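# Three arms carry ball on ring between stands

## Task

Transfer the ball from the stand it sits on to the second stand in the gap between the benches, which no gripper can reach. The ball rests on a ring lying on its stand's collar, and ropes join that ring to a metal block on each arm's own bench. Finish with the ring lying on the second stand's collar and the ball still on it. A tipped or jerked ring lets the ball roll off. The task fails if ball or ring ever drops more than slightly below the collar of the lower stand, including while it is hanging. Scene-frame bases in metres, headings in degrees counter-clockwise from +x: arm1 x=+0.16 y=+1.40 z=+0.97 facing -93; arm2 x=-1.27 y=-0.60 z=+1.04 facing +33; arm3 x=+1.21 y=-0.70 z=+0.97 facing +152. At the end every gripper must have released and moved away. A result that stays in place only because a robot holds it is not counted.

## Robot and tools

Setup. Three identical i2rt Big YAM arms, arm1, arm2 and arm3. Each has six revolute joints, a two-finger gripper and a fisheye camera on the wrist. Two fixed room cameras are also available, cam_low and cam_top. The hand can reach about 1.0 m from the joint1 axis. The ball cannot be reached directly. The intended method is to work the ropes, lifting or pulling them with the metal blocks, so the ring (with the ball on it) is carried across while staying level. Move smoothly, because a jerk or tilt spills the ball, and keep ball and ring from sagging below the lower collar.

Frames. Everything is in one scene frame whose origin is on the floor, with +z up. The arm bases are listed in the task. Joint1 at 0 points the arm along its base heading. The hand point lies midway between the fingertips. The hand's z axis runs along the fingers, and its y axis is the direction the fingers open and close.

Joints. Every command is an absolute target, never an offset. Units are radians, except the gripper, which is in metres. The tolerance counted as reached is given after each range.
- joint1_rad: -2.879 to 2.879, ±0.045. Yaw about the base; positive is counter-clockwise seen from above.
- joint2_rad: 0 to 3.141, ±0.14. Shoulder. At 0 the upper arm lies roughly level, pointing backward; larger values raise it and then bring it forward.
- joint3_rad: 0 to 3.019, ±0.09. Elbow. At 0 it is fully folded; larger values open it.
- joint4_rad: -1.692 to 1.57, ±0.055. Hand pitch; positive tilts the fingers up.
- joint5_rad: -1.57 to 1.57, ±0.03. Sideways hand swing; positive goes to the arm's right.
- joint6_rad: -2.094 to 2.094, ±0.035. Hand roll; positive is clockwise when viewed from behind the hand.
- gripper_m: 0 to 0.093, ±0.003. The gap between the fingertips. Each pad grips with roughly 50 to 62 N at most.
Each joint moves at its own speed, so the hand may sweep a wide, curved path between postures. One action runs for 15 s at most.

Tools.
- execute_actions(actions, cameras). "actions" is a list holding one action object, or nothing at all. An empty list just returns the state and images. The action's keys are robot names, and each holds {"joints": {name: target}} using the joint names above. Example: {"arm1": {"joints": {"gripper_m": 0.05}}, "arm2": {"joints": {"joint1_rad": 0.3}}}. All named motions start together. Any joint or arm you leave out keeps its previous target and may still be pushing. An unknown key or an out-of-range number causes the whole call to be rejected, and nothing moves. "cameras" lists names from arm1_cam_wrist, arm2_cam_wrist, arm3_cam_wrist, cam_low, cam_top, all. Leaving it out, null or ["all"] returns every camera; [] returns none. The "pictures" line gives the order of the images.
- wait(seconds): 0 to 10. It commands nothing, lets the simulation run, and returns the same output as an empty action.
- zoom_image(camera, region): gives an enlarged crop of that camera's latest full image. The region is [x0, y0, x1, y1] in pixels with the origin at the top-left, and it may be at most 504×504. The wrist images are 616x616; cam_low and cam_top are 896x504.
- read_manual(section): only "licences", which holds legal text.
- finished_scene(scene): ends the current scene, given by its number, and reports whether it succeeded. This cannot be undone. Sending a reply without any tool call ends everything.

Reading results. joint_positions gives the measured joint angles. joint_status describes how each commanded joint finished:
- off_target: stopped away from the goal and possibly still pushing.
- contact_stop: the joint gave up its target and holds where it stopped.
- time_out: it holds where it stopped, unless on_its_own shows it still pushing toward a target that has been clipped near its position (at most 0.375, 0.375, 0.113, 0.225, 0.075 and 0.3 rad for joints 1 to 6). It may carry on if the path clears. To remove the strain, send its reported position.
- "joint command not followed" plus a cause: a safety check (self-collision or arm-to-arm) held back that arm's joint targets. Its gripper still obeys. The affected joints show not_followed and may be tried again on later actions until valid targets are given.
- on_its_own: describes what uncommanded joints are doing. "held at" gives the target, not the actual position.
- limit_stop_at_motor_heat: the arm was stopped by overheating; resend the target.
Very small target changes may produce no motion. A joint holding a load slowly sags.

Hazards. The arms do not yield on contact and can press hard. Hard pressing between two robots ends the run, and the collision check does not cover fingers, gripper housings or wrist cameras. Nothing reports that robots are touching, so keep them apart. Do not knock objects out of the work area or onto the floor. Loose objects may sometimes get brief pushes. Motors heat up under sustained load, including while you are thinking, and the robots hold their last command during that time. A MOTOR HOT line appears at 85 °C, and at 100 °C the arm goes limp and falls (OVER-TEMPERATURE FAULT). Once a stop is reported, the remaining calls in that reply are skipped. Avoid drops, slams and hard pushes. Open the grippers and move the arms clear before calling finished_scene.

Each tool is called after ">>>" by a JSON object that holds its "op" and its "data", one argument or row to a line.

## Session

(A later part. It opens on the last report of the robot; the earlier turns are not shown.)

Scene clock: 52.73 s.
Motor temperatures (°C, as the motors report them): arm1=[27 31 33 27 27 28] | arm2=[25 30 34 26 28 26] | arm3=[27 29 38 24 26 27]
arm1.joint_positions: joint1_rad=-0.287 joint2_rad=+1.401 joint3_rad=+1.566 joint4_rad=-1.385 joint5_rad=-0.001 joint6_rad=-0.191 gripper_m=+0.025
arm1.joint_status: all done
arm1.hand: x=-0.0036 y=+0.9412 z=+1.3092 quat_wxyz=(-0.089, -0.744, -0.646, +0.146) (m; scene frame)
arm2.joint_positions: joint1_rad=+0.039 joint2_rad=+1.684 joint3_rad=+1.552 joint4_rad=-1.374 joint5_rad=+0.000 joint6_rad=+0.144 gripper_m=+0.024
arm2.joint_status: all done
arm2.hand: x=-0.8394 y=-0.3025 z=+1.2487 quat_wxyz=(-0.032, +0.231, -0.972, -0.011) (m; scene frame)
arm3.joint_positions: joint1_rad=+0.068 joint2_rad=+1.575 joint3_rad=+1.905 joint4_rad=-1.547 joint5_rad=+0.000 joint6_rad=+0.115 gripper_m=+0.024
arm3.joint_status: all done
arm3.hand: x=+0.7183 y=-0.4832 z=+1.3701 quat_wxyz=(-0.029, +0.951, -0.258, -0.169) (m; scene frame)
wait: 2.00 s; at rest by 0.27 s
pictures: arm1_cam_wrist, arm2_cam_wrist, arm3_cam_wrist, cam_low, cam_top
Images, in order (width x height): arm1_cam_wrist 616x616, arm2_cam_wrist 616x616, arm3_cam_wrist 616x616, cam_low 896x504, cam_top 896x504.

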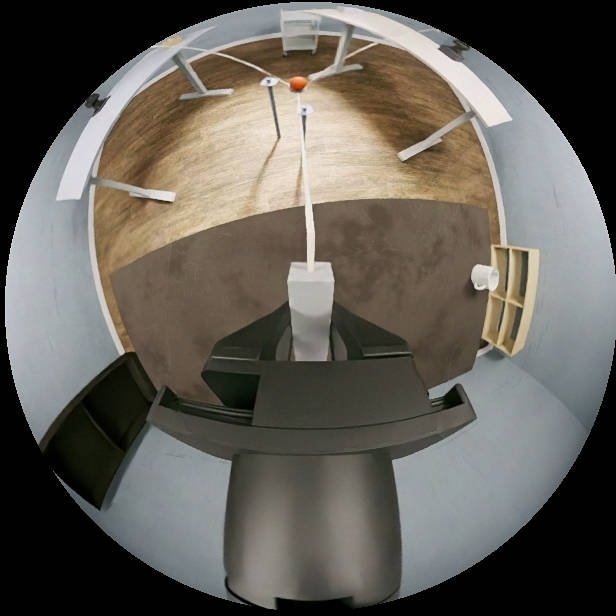

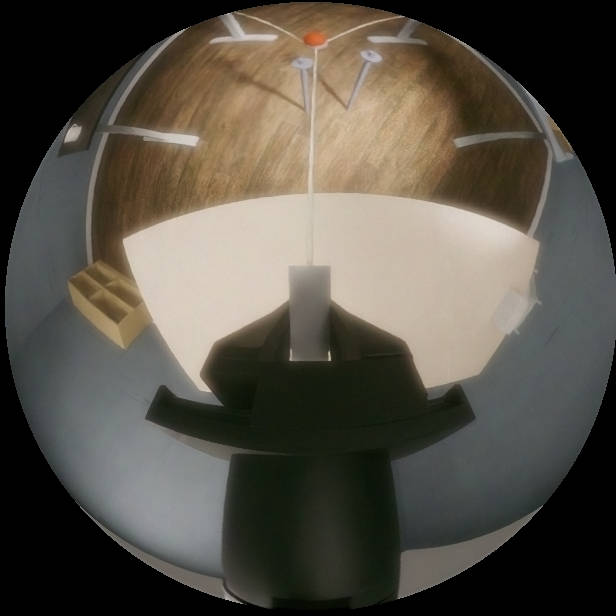

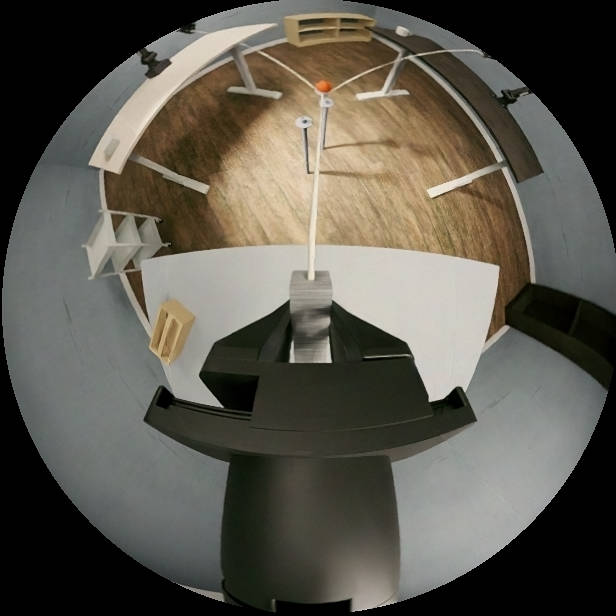

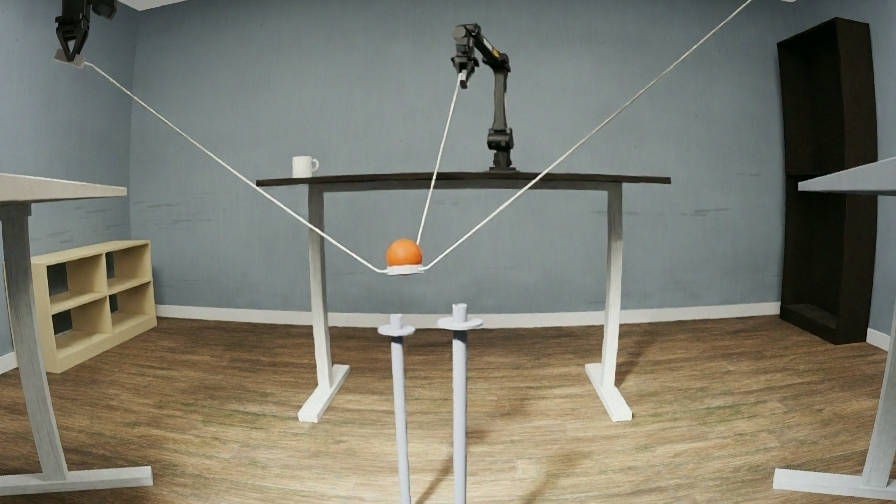

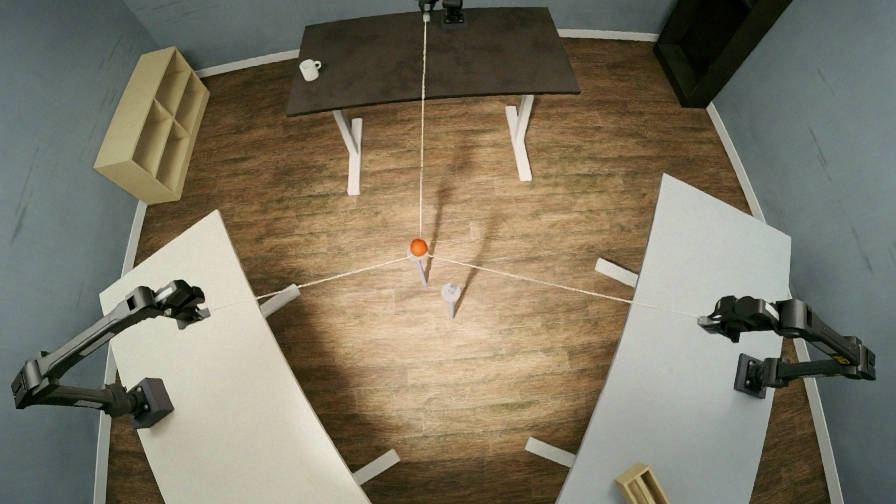

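>>> {"op": "execute_actions", "data": {
  "actions": [
    {"arm1":{"joints":{"joint1_rad":-0.36,"joint2_rad":1.315,"joint3_rad":1.505,"joint6_rad":-0.26}},"arm2":{"joints":{"joint1_rad":0.11,"joint6_rad":0.24}},"arm3":{"joints":{"joint1_rad":0.03,"joint2_rad":1.65,"joint3_rad":2.03,"joint6_rad":0.06}}}
  ],
  "cameras": []
}}

>>> {"op": "wait", "data": {
  "seconds": 2
}}

Scene clock: 54.73 s.
Motor temperatures (°C, as the motors report them): arm1=[27 31 33 27 27 28] | arm2=[25 30 33 26 28 26] | arm3=[27 29 38 24 26 27]
arm1.joint_positions: joint1_rad=-0.356 joint2_rad=+1.335 joint3_rad=+1.501 joint4_rad=-1.385 joint5_rad=-0.001 joint6_rad=-0.251 gripper_m=+0.025
arm1.joint_status: all done
arm1.hand: x=-0.0247 y=+0.9763 z=+1.3089 quat_wxyz=(-0.079, -0.747, -0.643, +0.152) (m; scene frame)
arm2.joint_positions: joint1_rad=+0.114 joint2_rad=+1.684 joint3_rad=+1.552 joint4_rad=-1.374 joint5_rad=+0.001 joint6_rad=+0.224 gripper_m=+0.024
arm2.joint_status: all done
arm2.hand: x=-0.8634 y=-0.2709 z=+1.2485 quat_wxyz=(-0.032, +0.229, -0.973, -0.013) (m; scene frame)
arm3.joint_positions: joint1_rad=+0.027 joint2_rad=+1.660 joint3_rad=+1.982 joint4_rad=-1.548 joint5_rad=+0.000 joint6_rad=+0.076 gripper_m=+0.024
arm3.joint_status: all done
arm3.hand: x=+0.7000 y=-0.4502 z=+1.3593 quat_wxyz=(-0.035, +0.951, -0.258, -0.164) (m; scene frame)
pictures: none
No camera images: the call's "cameras" was empty. Leave "cameras" out to get every camera's image.

Scene clock: 56.73 s.
Motor temperatures (°C, as the motors report them): arm1=[27 31 33 27 27 28] | arm2=[25 30 33 26 28 26] | arm3=[27 29 38 24 26 27]
arm1.joint_positions: joint1_rad=-0.356 joint2_rad=+1.335 joint3_rad=+1.501 joint4_rad=-1.385 joint5_rad=-0.001 joint6_rad=-0.252 gripper_m=+0.025
arm1.joint_status: all done
arm1.hand: x=-0.0247 y=+0.9763 z=+1.3089 quat_wxyz=(-0.079, -0.747, -0.643, +0.152) (m; scene frame)
arm2.joint_positions: joint1_rad=+0.114 joint2_rad=+1.684 joint3_rad=+1.552 joint4_rad=-1.374 joint5_rad=+0.001 joint6_rad=+0.225 gripper_m=+0.024
arm2.joint_status: all done
arm2.hand: x=-0.8634 y=-0.2709 z=+1.2485 quat_wxyz=(-0.032, +0.229, -0.973, -0.013) (m; scene frame)
arm3.joint_positions: joint1_rad=+0.027 joint2_rad=+1.660 joint3_rad=+1.982 joint4_rad=-1.548 joint5_rad=+0.000 joint6_rad=+0.075 gripper_m=+0.024
arm3.joint_status: all done
arm3.hand: x=+0.7000 y=-0.4502 z=+1.3593 quat_wxyz=(-0.035, +0.951, -0.258, -0.164) (m; scene frame)
wait: 2.00 s; at rest by 0.27 s
pictures: arm1_cam_wrist, arm2_cam_wrist, arm3_cam_wrist, cam_low, cam_top
Images, in order (width x height): arm1_cam_wrist 616x616, arm2_cam_wrist 616x616, arm3_cam_wrist 616x616, cam_low 896x504, cam_top 896x504.

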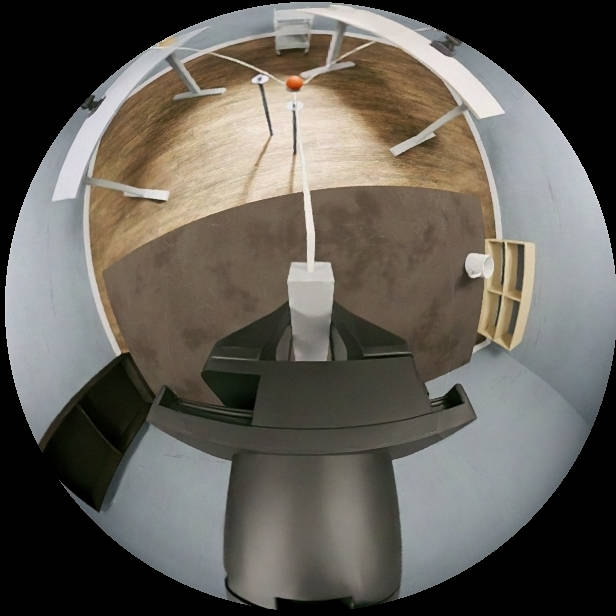

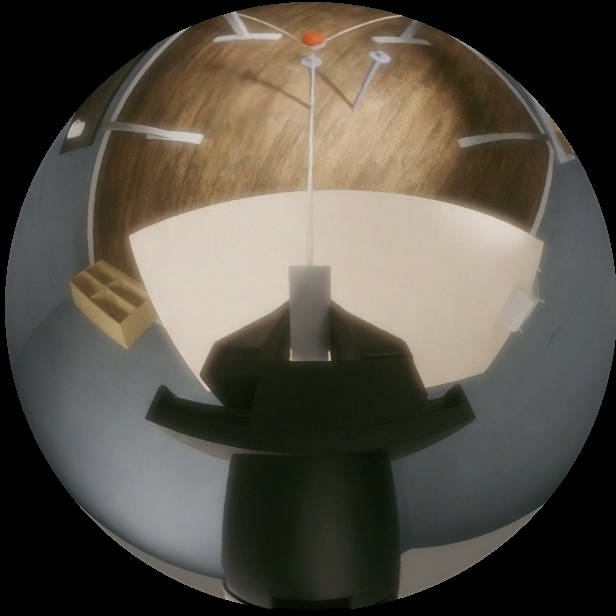

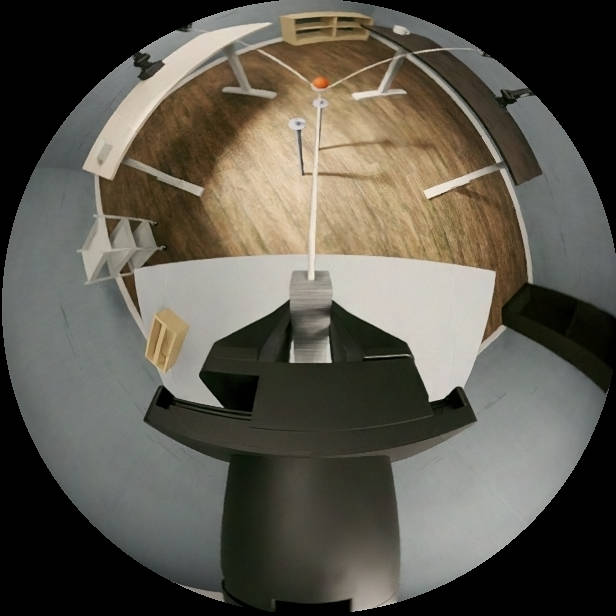

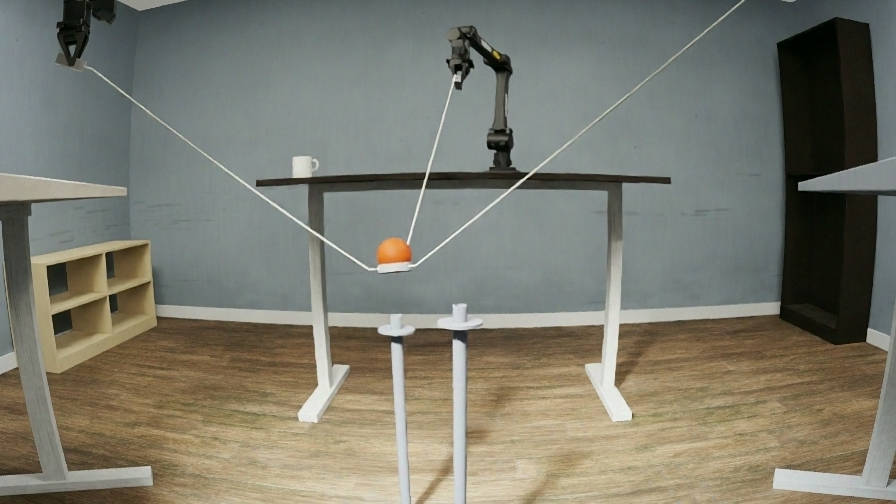

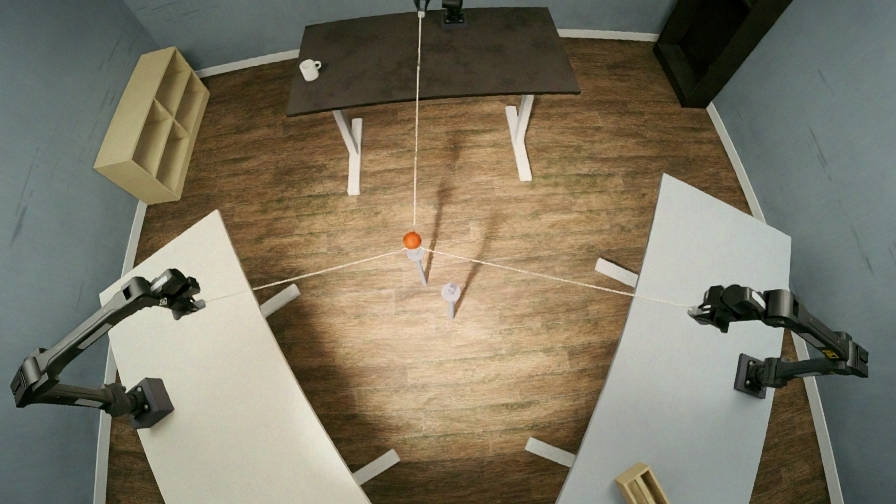

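>>> {"op": "execute_actions", "data": {
  "actions": [
    {"arm1":{"joints":{"joint3_rad":1.425,"joint4_rad":-1.31}},"arm2":{"joints":{"joint3_rad":1.47,"joint4_rad":-1.265}},"arm3":{"joints":{"joint3_rad":1.9,"joint4_rad":-1.495}}}
  ],
  "cameras": []
}}

>>> {"op": "wait", "data": {
  "seconds": 2
}}

Scene clock: 58.73 s.
Motor temperatures (°C, as the motors report them): arm1=[27 31 33 27 27 28] | arm2=[25 30 33 26 28 26] | arm3=[27 29 38 24 26 27]
arm1.joint_positions: joint1_rad=-0.356 joint2_rad=+1.331 joint3_rad=+1.418 joint4_rad=-1.319 joint5_rad=-0.001 joint6_rad=-0.252 gripper_m=+0.025
arm1.joint_status: all done
arm1.hand: x=-0.0242 y=+0.9770 z=+1.2776 quat_wxyz=(-0.076, -0.748, -0.643, +0.146) (m; scene frame)
arm2.joint_positions: joint1_rad=+0.114 joint2_rad=+1.686 joint3_rad=+1.474 joint4_rad=-1.270 joint5_rad=+0.001 joint6_rad=+0.225 gripper_m=+0.024
arm2.joint_status: all done
arm2.hand: x=-0.8622 y=-0.2701 z=+1.2188 quat_wxyz=(-0.042, +0.229, -0.972, -0.018) (m; scene frame)
arm3.joint_positions: joint1_rad=+0.027 joint2_rad=+1.663 joint3_rad=+1.887 joint4_rad=-1.508 joint5_rad=+0.000 joint6_rad=+0.075 gripper_m=+0.024
arm3.joint_status: all done
arm3.hand: x=+0.7025 y=-0.4510 z=+1.3181 quat_wxyz=(-0.030, +0.956, -0.259, -0.135) (m; scene frame)
pictures: none
No camera images: the call's "cameras" was empty. Leave "cameras" out to get every camera's image.

Scene clock: 60.73 s.
Motor temperatures (°C, as the motors report them): arm1=[27 30 33 27 27 28] | arm2=[25 30 33 26 28 26] | arm3=[27 29 38 24 26 27]
arm1.joint_positions: joint1_rad=-0.356 joint2_rad=+1.331 joint3_rad=+1.418 joint4_rad=-1.319 joint5_rad=-0.001 joint6_rad=-0.252 gripper_m=+0.025
arm1.joint_status: all done
arm1.hand: x=-0.0242 y=+0.9770 z=+1.2776 quat_wxyz=(-0.076, -0.748, -0.643, +0.146) (m; scene frame)
arm2.joint_positions: joint1_rad=+0.114 joint2_rad=+1.686 joint3_rad=+1.474 joint4_rad=-1.270 joint5_rad=+0.001 joint6_rad=+0.225 gripper_m=+0.024
arm2.joint_status: all done
arm2.hand: x=-0.8622 y=-0.2701 z=+1.2188 quat_wxyz=(-0.042, +0.229, -0.972, -0.018) (m; scene frame)
arm3.joint_positions: joint1_rad=+0.027 joint2_rad=+1.663 joint3_rad=+1.887 joint4_rad=-1.508 joint5_rad=+0.000 joint6_rad=+0.075 gripper_m=+0.024
arm3.joint_status: all done
arm3.hand: x=+0.7025 y=-0.4510 z=+1.3181 quat_wxyz=(-0.030, +0.956, -0.259, -0.135) (m; scene frame)
wait: 2.00 s; at rest by 0.27 s
pictures: arm1_cam_wrist, arm2_cam_wrist, arm3_cam_wrist, cam_low, cam_top
Images, in order (width x height): arm1_cam_wrist 616x616, arm2_cam_wrist 616x616, arm3_cam_wrist 616x616, cam_low 896x504, cam_top 896x504.

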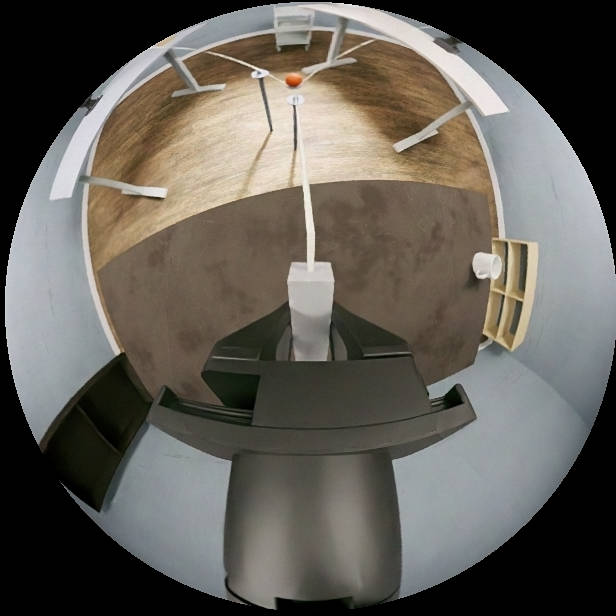

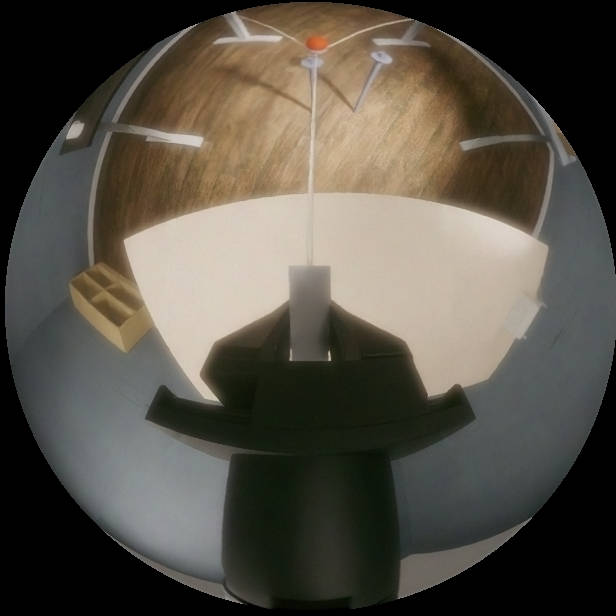

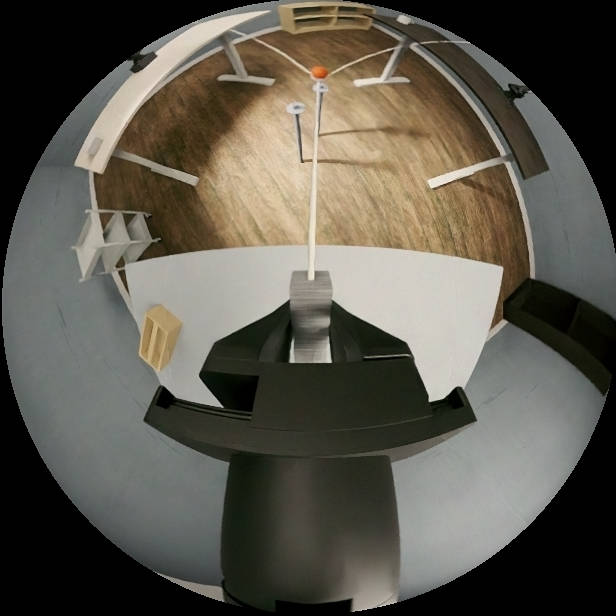

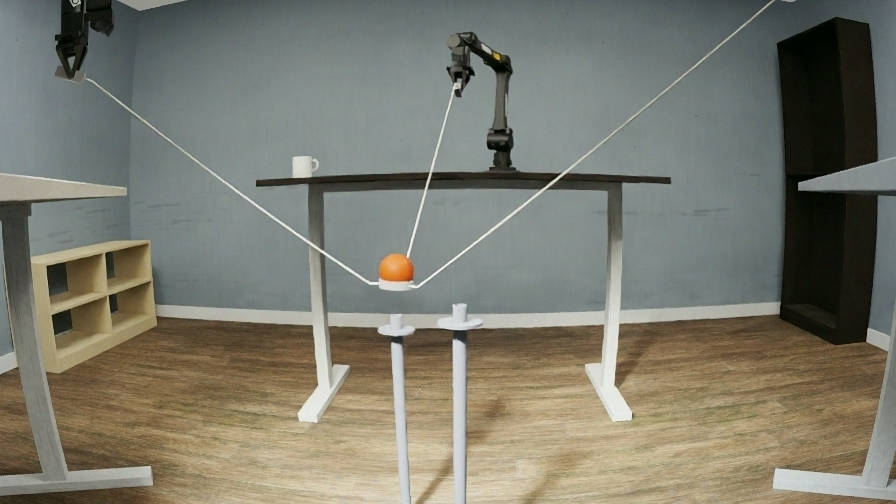

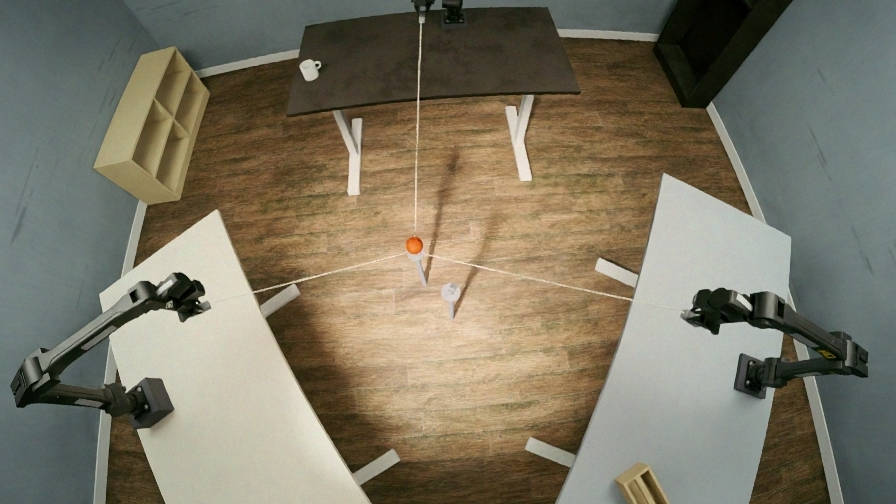

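>>> {"op": "execute_actions", "data": {
  "actions": [
    {"arm1":{"joints":{"joint3_rad":1.36,"joint4_rad":-1.30}},"arm2":{"joints":{"joint3_rad":1.40,"joint4_rad":-1.16}},"arm3":{"joints":{"joint3_rad":1.83,"joint4_rad":-1.41}}}
  ],
  "cameras": []
}}

>>> {"op": "wait", "data": {
  "seconds": 2.5
}}

>>> {"op": "zoom_image", "data": {
  "camera": "arm2_cam_wrist",
  "region": [250,10,390,130]
}}

>>> {"op": "zoom_image", "data": {
  "camera": "arm3_cam_wrist",
  "region": [250,40,390,160]
}}

Scene clock: 63.27 s.
Motor temperatures (°C, as the motors report them): arm1=[27 30 34 27 27 28] | arm2=[25 30 33 26 28 26] | arm3=[27 29 38 24 26 27]
arm1.joint_positions: joint1_rad=-0.356 joint2_rad=+1.330 joint3_rad=+1.353 joint4_rad=-1.306 joint5_rad=-0.001 joint6_rad=-0.252 gripper_m=+0.025
arm1.joint_status: all done
arm1.hand: x=-0.0197 y=+0.9871 z=+1.2496 quat_wxyz=(-0.065, -0.750, -0.646, +0.124) (m; scene frame)
arm2.joint_positions: joint1_rad=+0.114 joint2_rad=+1.685 joint3_rad=+1.404 joint4_rad=-1.167 joint5_rad=+0.001 joint6_rad=+0.225 gripper_m=+0.024
arm2.joint_status: all done
arm2.hand: x=-0.8606 y=-0.2689 z=+1.1942 quat_wxyz=(-0.058, +0.228, -0.972, -0.026) (m; scene frame)
arm3.joint_positions: joint1_rad=+0.027 joint2_rad=+1.662 joint3_rad=+1.819 joint4_rad=-1.424 joint5_rad=+0.000 joint6_rad=+0.075 gripper_m=+0.024
arm3.joint_status: all done
arm3.hand: x=+0.6952 y=-0.4473 z=+1.2948 quat_wxyz=(-0.031, +0.955, -0.259, -0.144) (m; scene frame)
pictures: none
No camera images: the call's "cameras" was empty. Leave "cameras" out to get every camera's image.

Scene clock: 65.77 s.
Motor temperatures (°C, as the motors report them): arm1=[27 30 34 27 27 28] | arm2=[25 31 33 26 28 26] | arm3=[27 29 38 24 26 27]
arm1.joint_positions: joint1_rad=-0.356 joint2_rad=+1.330 joint3_rad=+1.353 joint4_rad=-1.306 joint5_rad=-0.001 joint6_rad=-0.252 gripper_m=+0.025
arm1.joint_status: all done
arm1.hand: x=-0.0197 y=+0.9871 z=+1.2496 quat_wxyz=(-0.065, -0.750, -0.646, +0.124) (m; scene frame)
arm2.joint_positions: joint1_rad=+0.114 joint2_rad=+1.685 joint3_rad=+1.404 joint4_rad=-1.167 joint5_rad=+0.001 joint6_rad=+0.225 gripper_m=+0.024
arm2.joint_status: all done
arm2.hand: x=-0.8606 y=-0.2689 z=+1.1942 quat_wxyz=(-0.058, +0.228, -0.972, -0.026) (m; scene frame)
arm3.joint_positions: joint1_rad=+0.027 joint2_rad=+1.662 joint3_rad=+1.819 joint4_rad=-1.424 joint5_rad=+0.000 joint6_rad=+0.075 gripper_m=+0.024
arm3.joint_status: all done
arm3.hand: x=+0.6952 y=-0.4473 z=+1.2948 quat_wxyz=(-0.031, +0.955, -0.259, -0.144) (m; scene frame)
wait: 2.50 s; at rest by 0.27 s
pictures: arm1_cam_wrist, arm2_cam_wrist, arm3_cam_wrist, cam_low, cam_top
Images, in order (width x height): arm1_cam_wrist 616x616, arm2_cam_wrist 616x616, arm3_cam_wrist 616x616, cam_low 896x504, cam_top 896x504.

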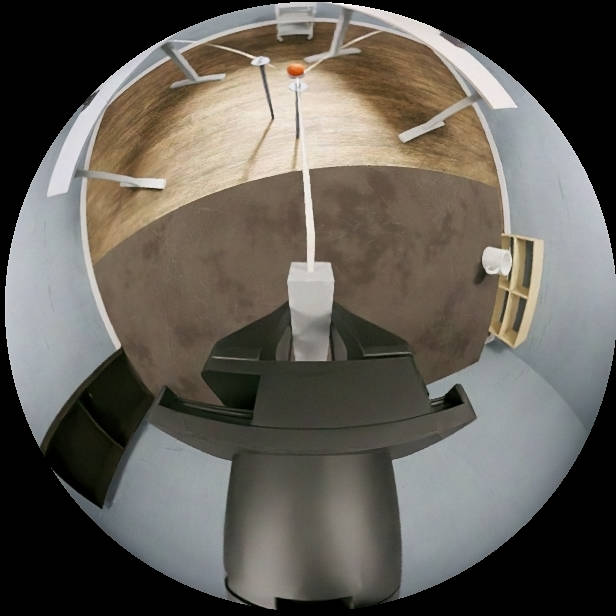

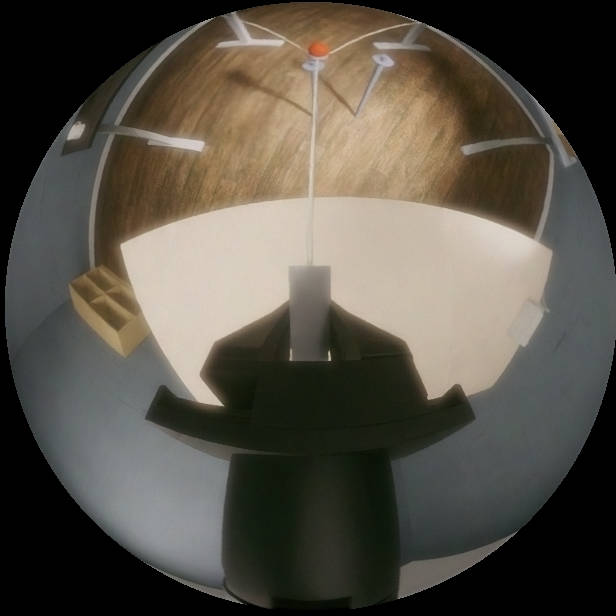

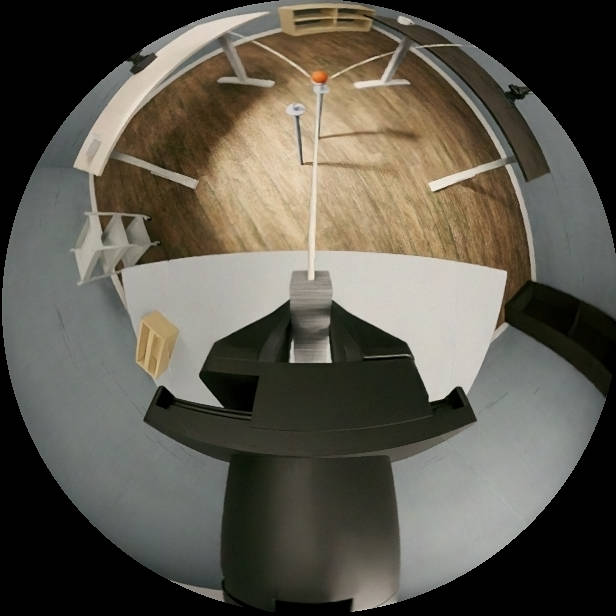

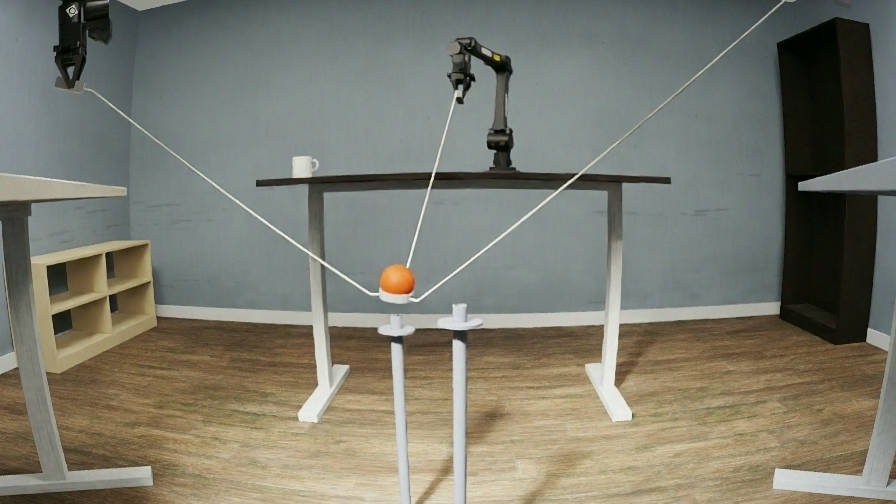

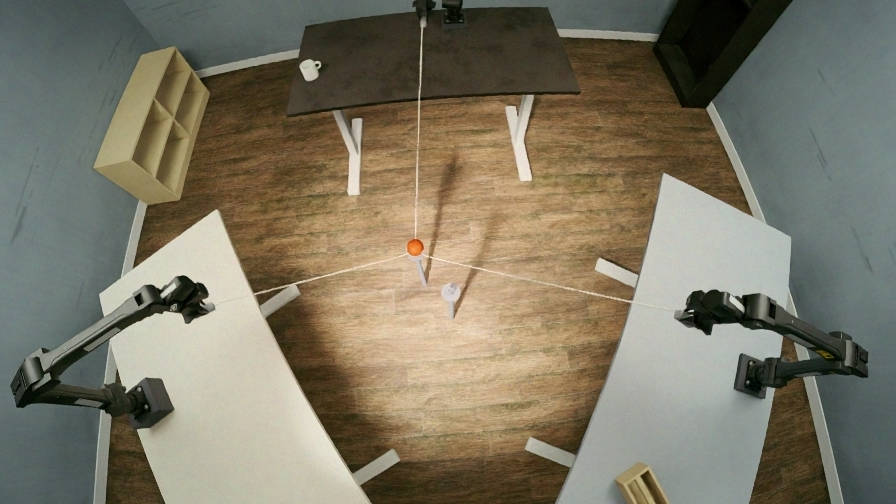

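Region (250, 10, 390, 130) of arm2_cam_wrist's 616x616 image, scaled by 3.600, with more detail than that image has; it fills the top 432 rows of this view, and the rest is white.

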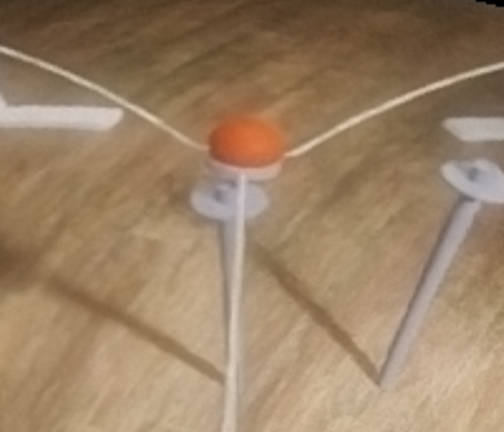

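Region (250, 40, 390, 160) of arm3_cam_wrist's 616x616 image, scaled by 3.600, with more detail than that image has; it fills the top 432 rows of this view, and the rest is white.

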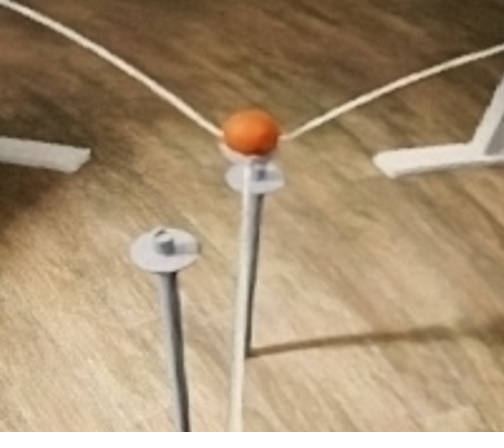

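>>> {"op": "execute_actions", "data": {
  "actions": [
    {"arm1":{"joints":{"joint1_rad":-0.39,"joint2_rad":1.26,"joint3_rad":1.315}},"arm2":{"joints":{"joint1_rad":0.145}},"arm3":{"joints":{"joint1_rad":0.0,"joint4_rad":-1.375}}}
  ],
  "cameras": []
}}

>>> {"op": "wait", "data": {
  "seconds": 2.5
}}

>>> {"op": "zoom_image", "data": {
  "camera": "arm2_cam_wrist",
  "region": [250,10,390,130]
}}

>>> {"op": "zoom_image", "data": {
  "camera": "arm3_cam_wrist",
  "region": [250,40,390,160]
}}

Scene clock: 69.53 s.
Motor temperatures (°C, as the motors report them): arm1=[27 30 34 27 27 28] | arm2=[25 31 33 26 28 26] | arm3=[27 29 37 24 26 27]
arm1.joint_positions: joint1_rad=-0.377 joint2_rad=+1.280 joint3_rad=+1.312 joint4_rad=-1.302 joint5_rad=-0.001 joint6_rad=-0.252 gripper_m=+0.025
arm1.joint_status: all done
arm1.hand: x=-0.0217 y=+1.0059 z=+1.2527 quat_wxyz=(-0.067, -0.756, -0.637, +0.130) (m; scene frame)
arm2.joint_positions: joint1_rad=+0.141 joint2_rad=+1.685 joint3_rad=+1.404 joint4_rad=-1.167 joint5_rad=+0.001 joint6_rad=+0.225 gripper_m=+0.024
arm2.joint_status: all done
arm2.hand: x=-0.8696 y=-0.2583 z=+1.1941 quat_wxyz=(-0.058, +0.241, -0.968, -0.026) (m; scene frame)
arm3.joint_positions: joint1_rad=+0.000 joint2_rad=+1.662 joint3_rad=+1.819 joint4_rad=-1.389 joint5_rad=+0.000 joint6_rad=+0.075 gripper_m=+0.024
arm3.joint_status: all done
arm3.hand: x=+0.6952 y=-0.4295 z=+1.2975 quat_wxyz=(-0.037, +0.948, -0.271, -0.160) (m; scene frame)
pictures: none
No camera images: the call's "cameras" was empty. Leave "cameras" out to get every camera's image.

Scene clock: 72.03 s.
Motor temperatures (°C, as the motors report them): arm1=[27 30 34 27 27 28] | arm2=[25 31 33 27 28 26] | arm3=[27 30 37 24 26 27]
arm1.joint_positions: joint1_rad=-0.377 joint2_rad=+1.280 joint3_rad=+1.312 joint4_rad=-1.302 joint5_rad=-0.001 joint6_rad=-0.252 gripper_m=+0.025
arm1.joint_status: all done
arm1.hand: x=-0.0217 y=+1.0059 z=+1.2527 quat_wxyz=(-0.067, -0.756, -0.637, +0.130) (m; scene frame)
arm2.joint_positions: joint1_rad=+0.141 joint2_rad=+1.685 joint3_rad=+1.404 joint4_rad=-1.167 joint5_rad=+0.001 joint6_rad=+0.225 gripper_m=+0.024
arm2.joint_status: all done
arm2.hand: x=-0.8696 y=-0.2583 z=+1.1941 quat_wxyz=(-0.058, +0.241, -0.968, -0.026) (m; scene frame)
arm3.joint_positions: joint1_rad=+0.000 joint2_rad=+1.662 joint3_rad=+1.819 joint4_rad=-1.389 joint5_rad=+0.000 joint6_rad=+0.075 gripper_m=+0.024
arm3.joint_status: all done
arm3.hand: x=+0.6952 y=-0.4295 z=+1.2975 quat_wxyz=(-0.037, +0.948, -0.271, -0.160) (m; scene frame)
wait: 2.50 s; at rest by 0.27 s
pictures: arm1_cam_wrist, arm2_cam_wrist, arm3_cam_wrist, cam_low, cam_top
Images, in order (width x height): arm1_cam_wrist 616x616, arm2_cam_wrist 616x616, arm3_cam_wrist 616x616, cam_low 896x504, cam_top 896x504.

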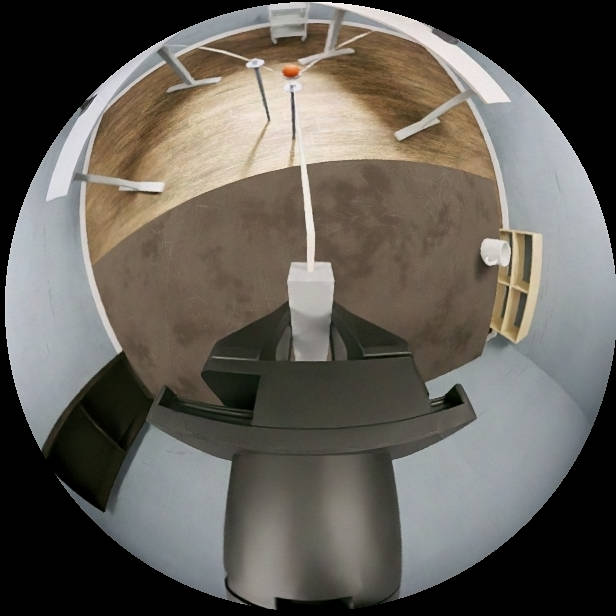

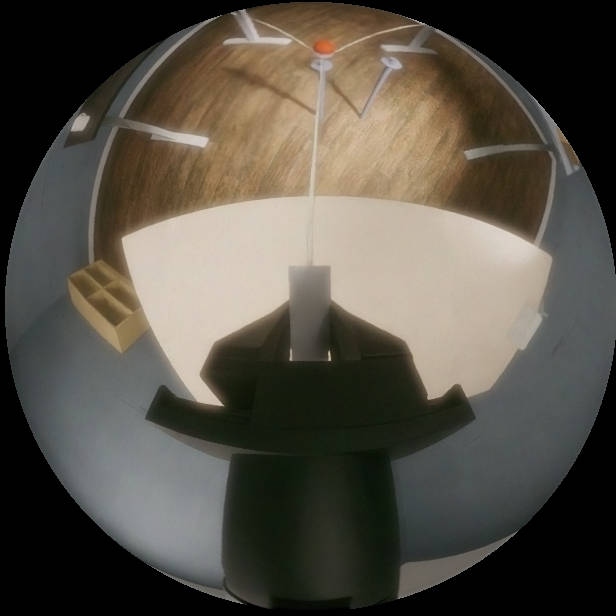

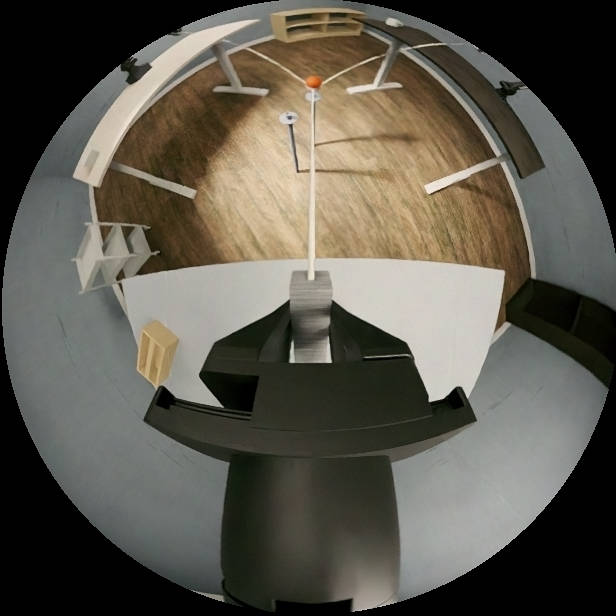

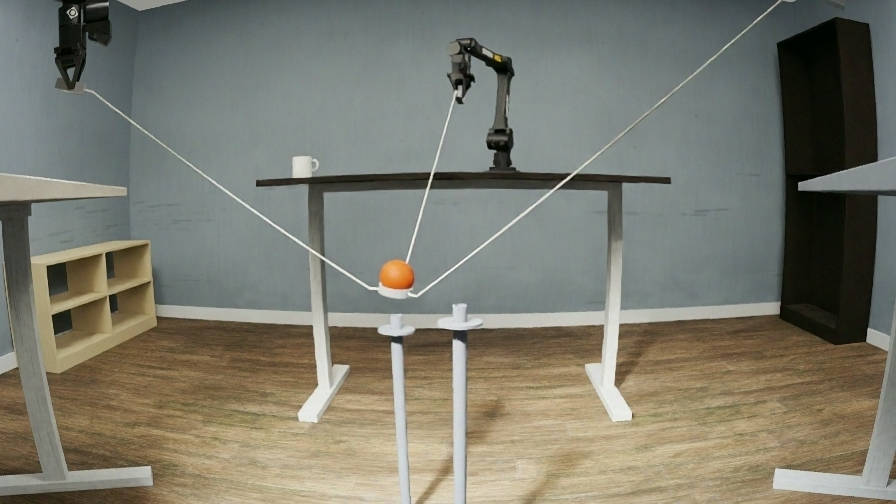

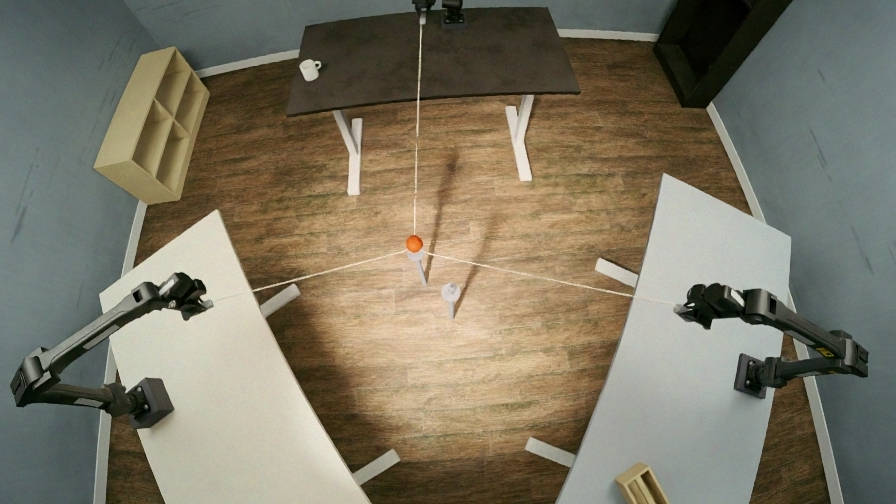

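Region (250, 10, 390, 130) of arm2_cam_wrist's 616x616 image, scaled by 3.600, with more detail than that image has; it fills the top 432 rows of this view, and the rest is white.

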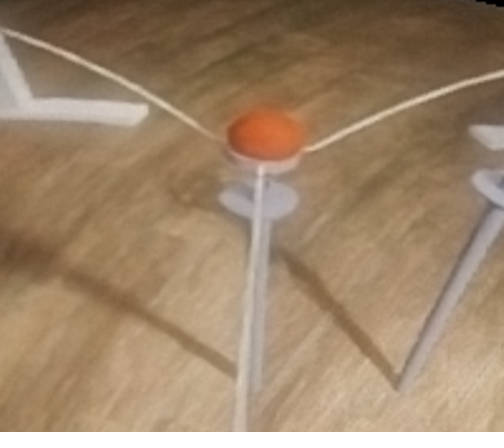

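Region (250, 40, 390, 160) of arm3_cam_wrist's 616x616 image, scaled by 3.600, with more detail than that image has; it fills the top 432 rows of this view, and the rest is white.

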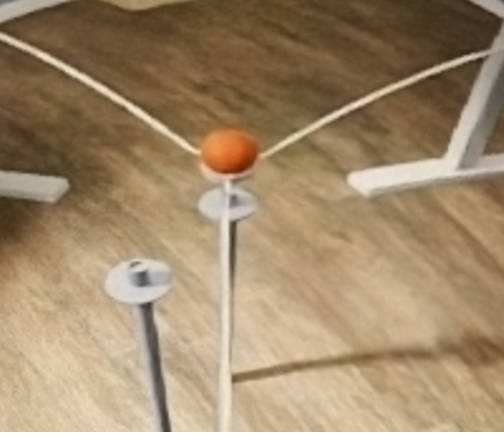

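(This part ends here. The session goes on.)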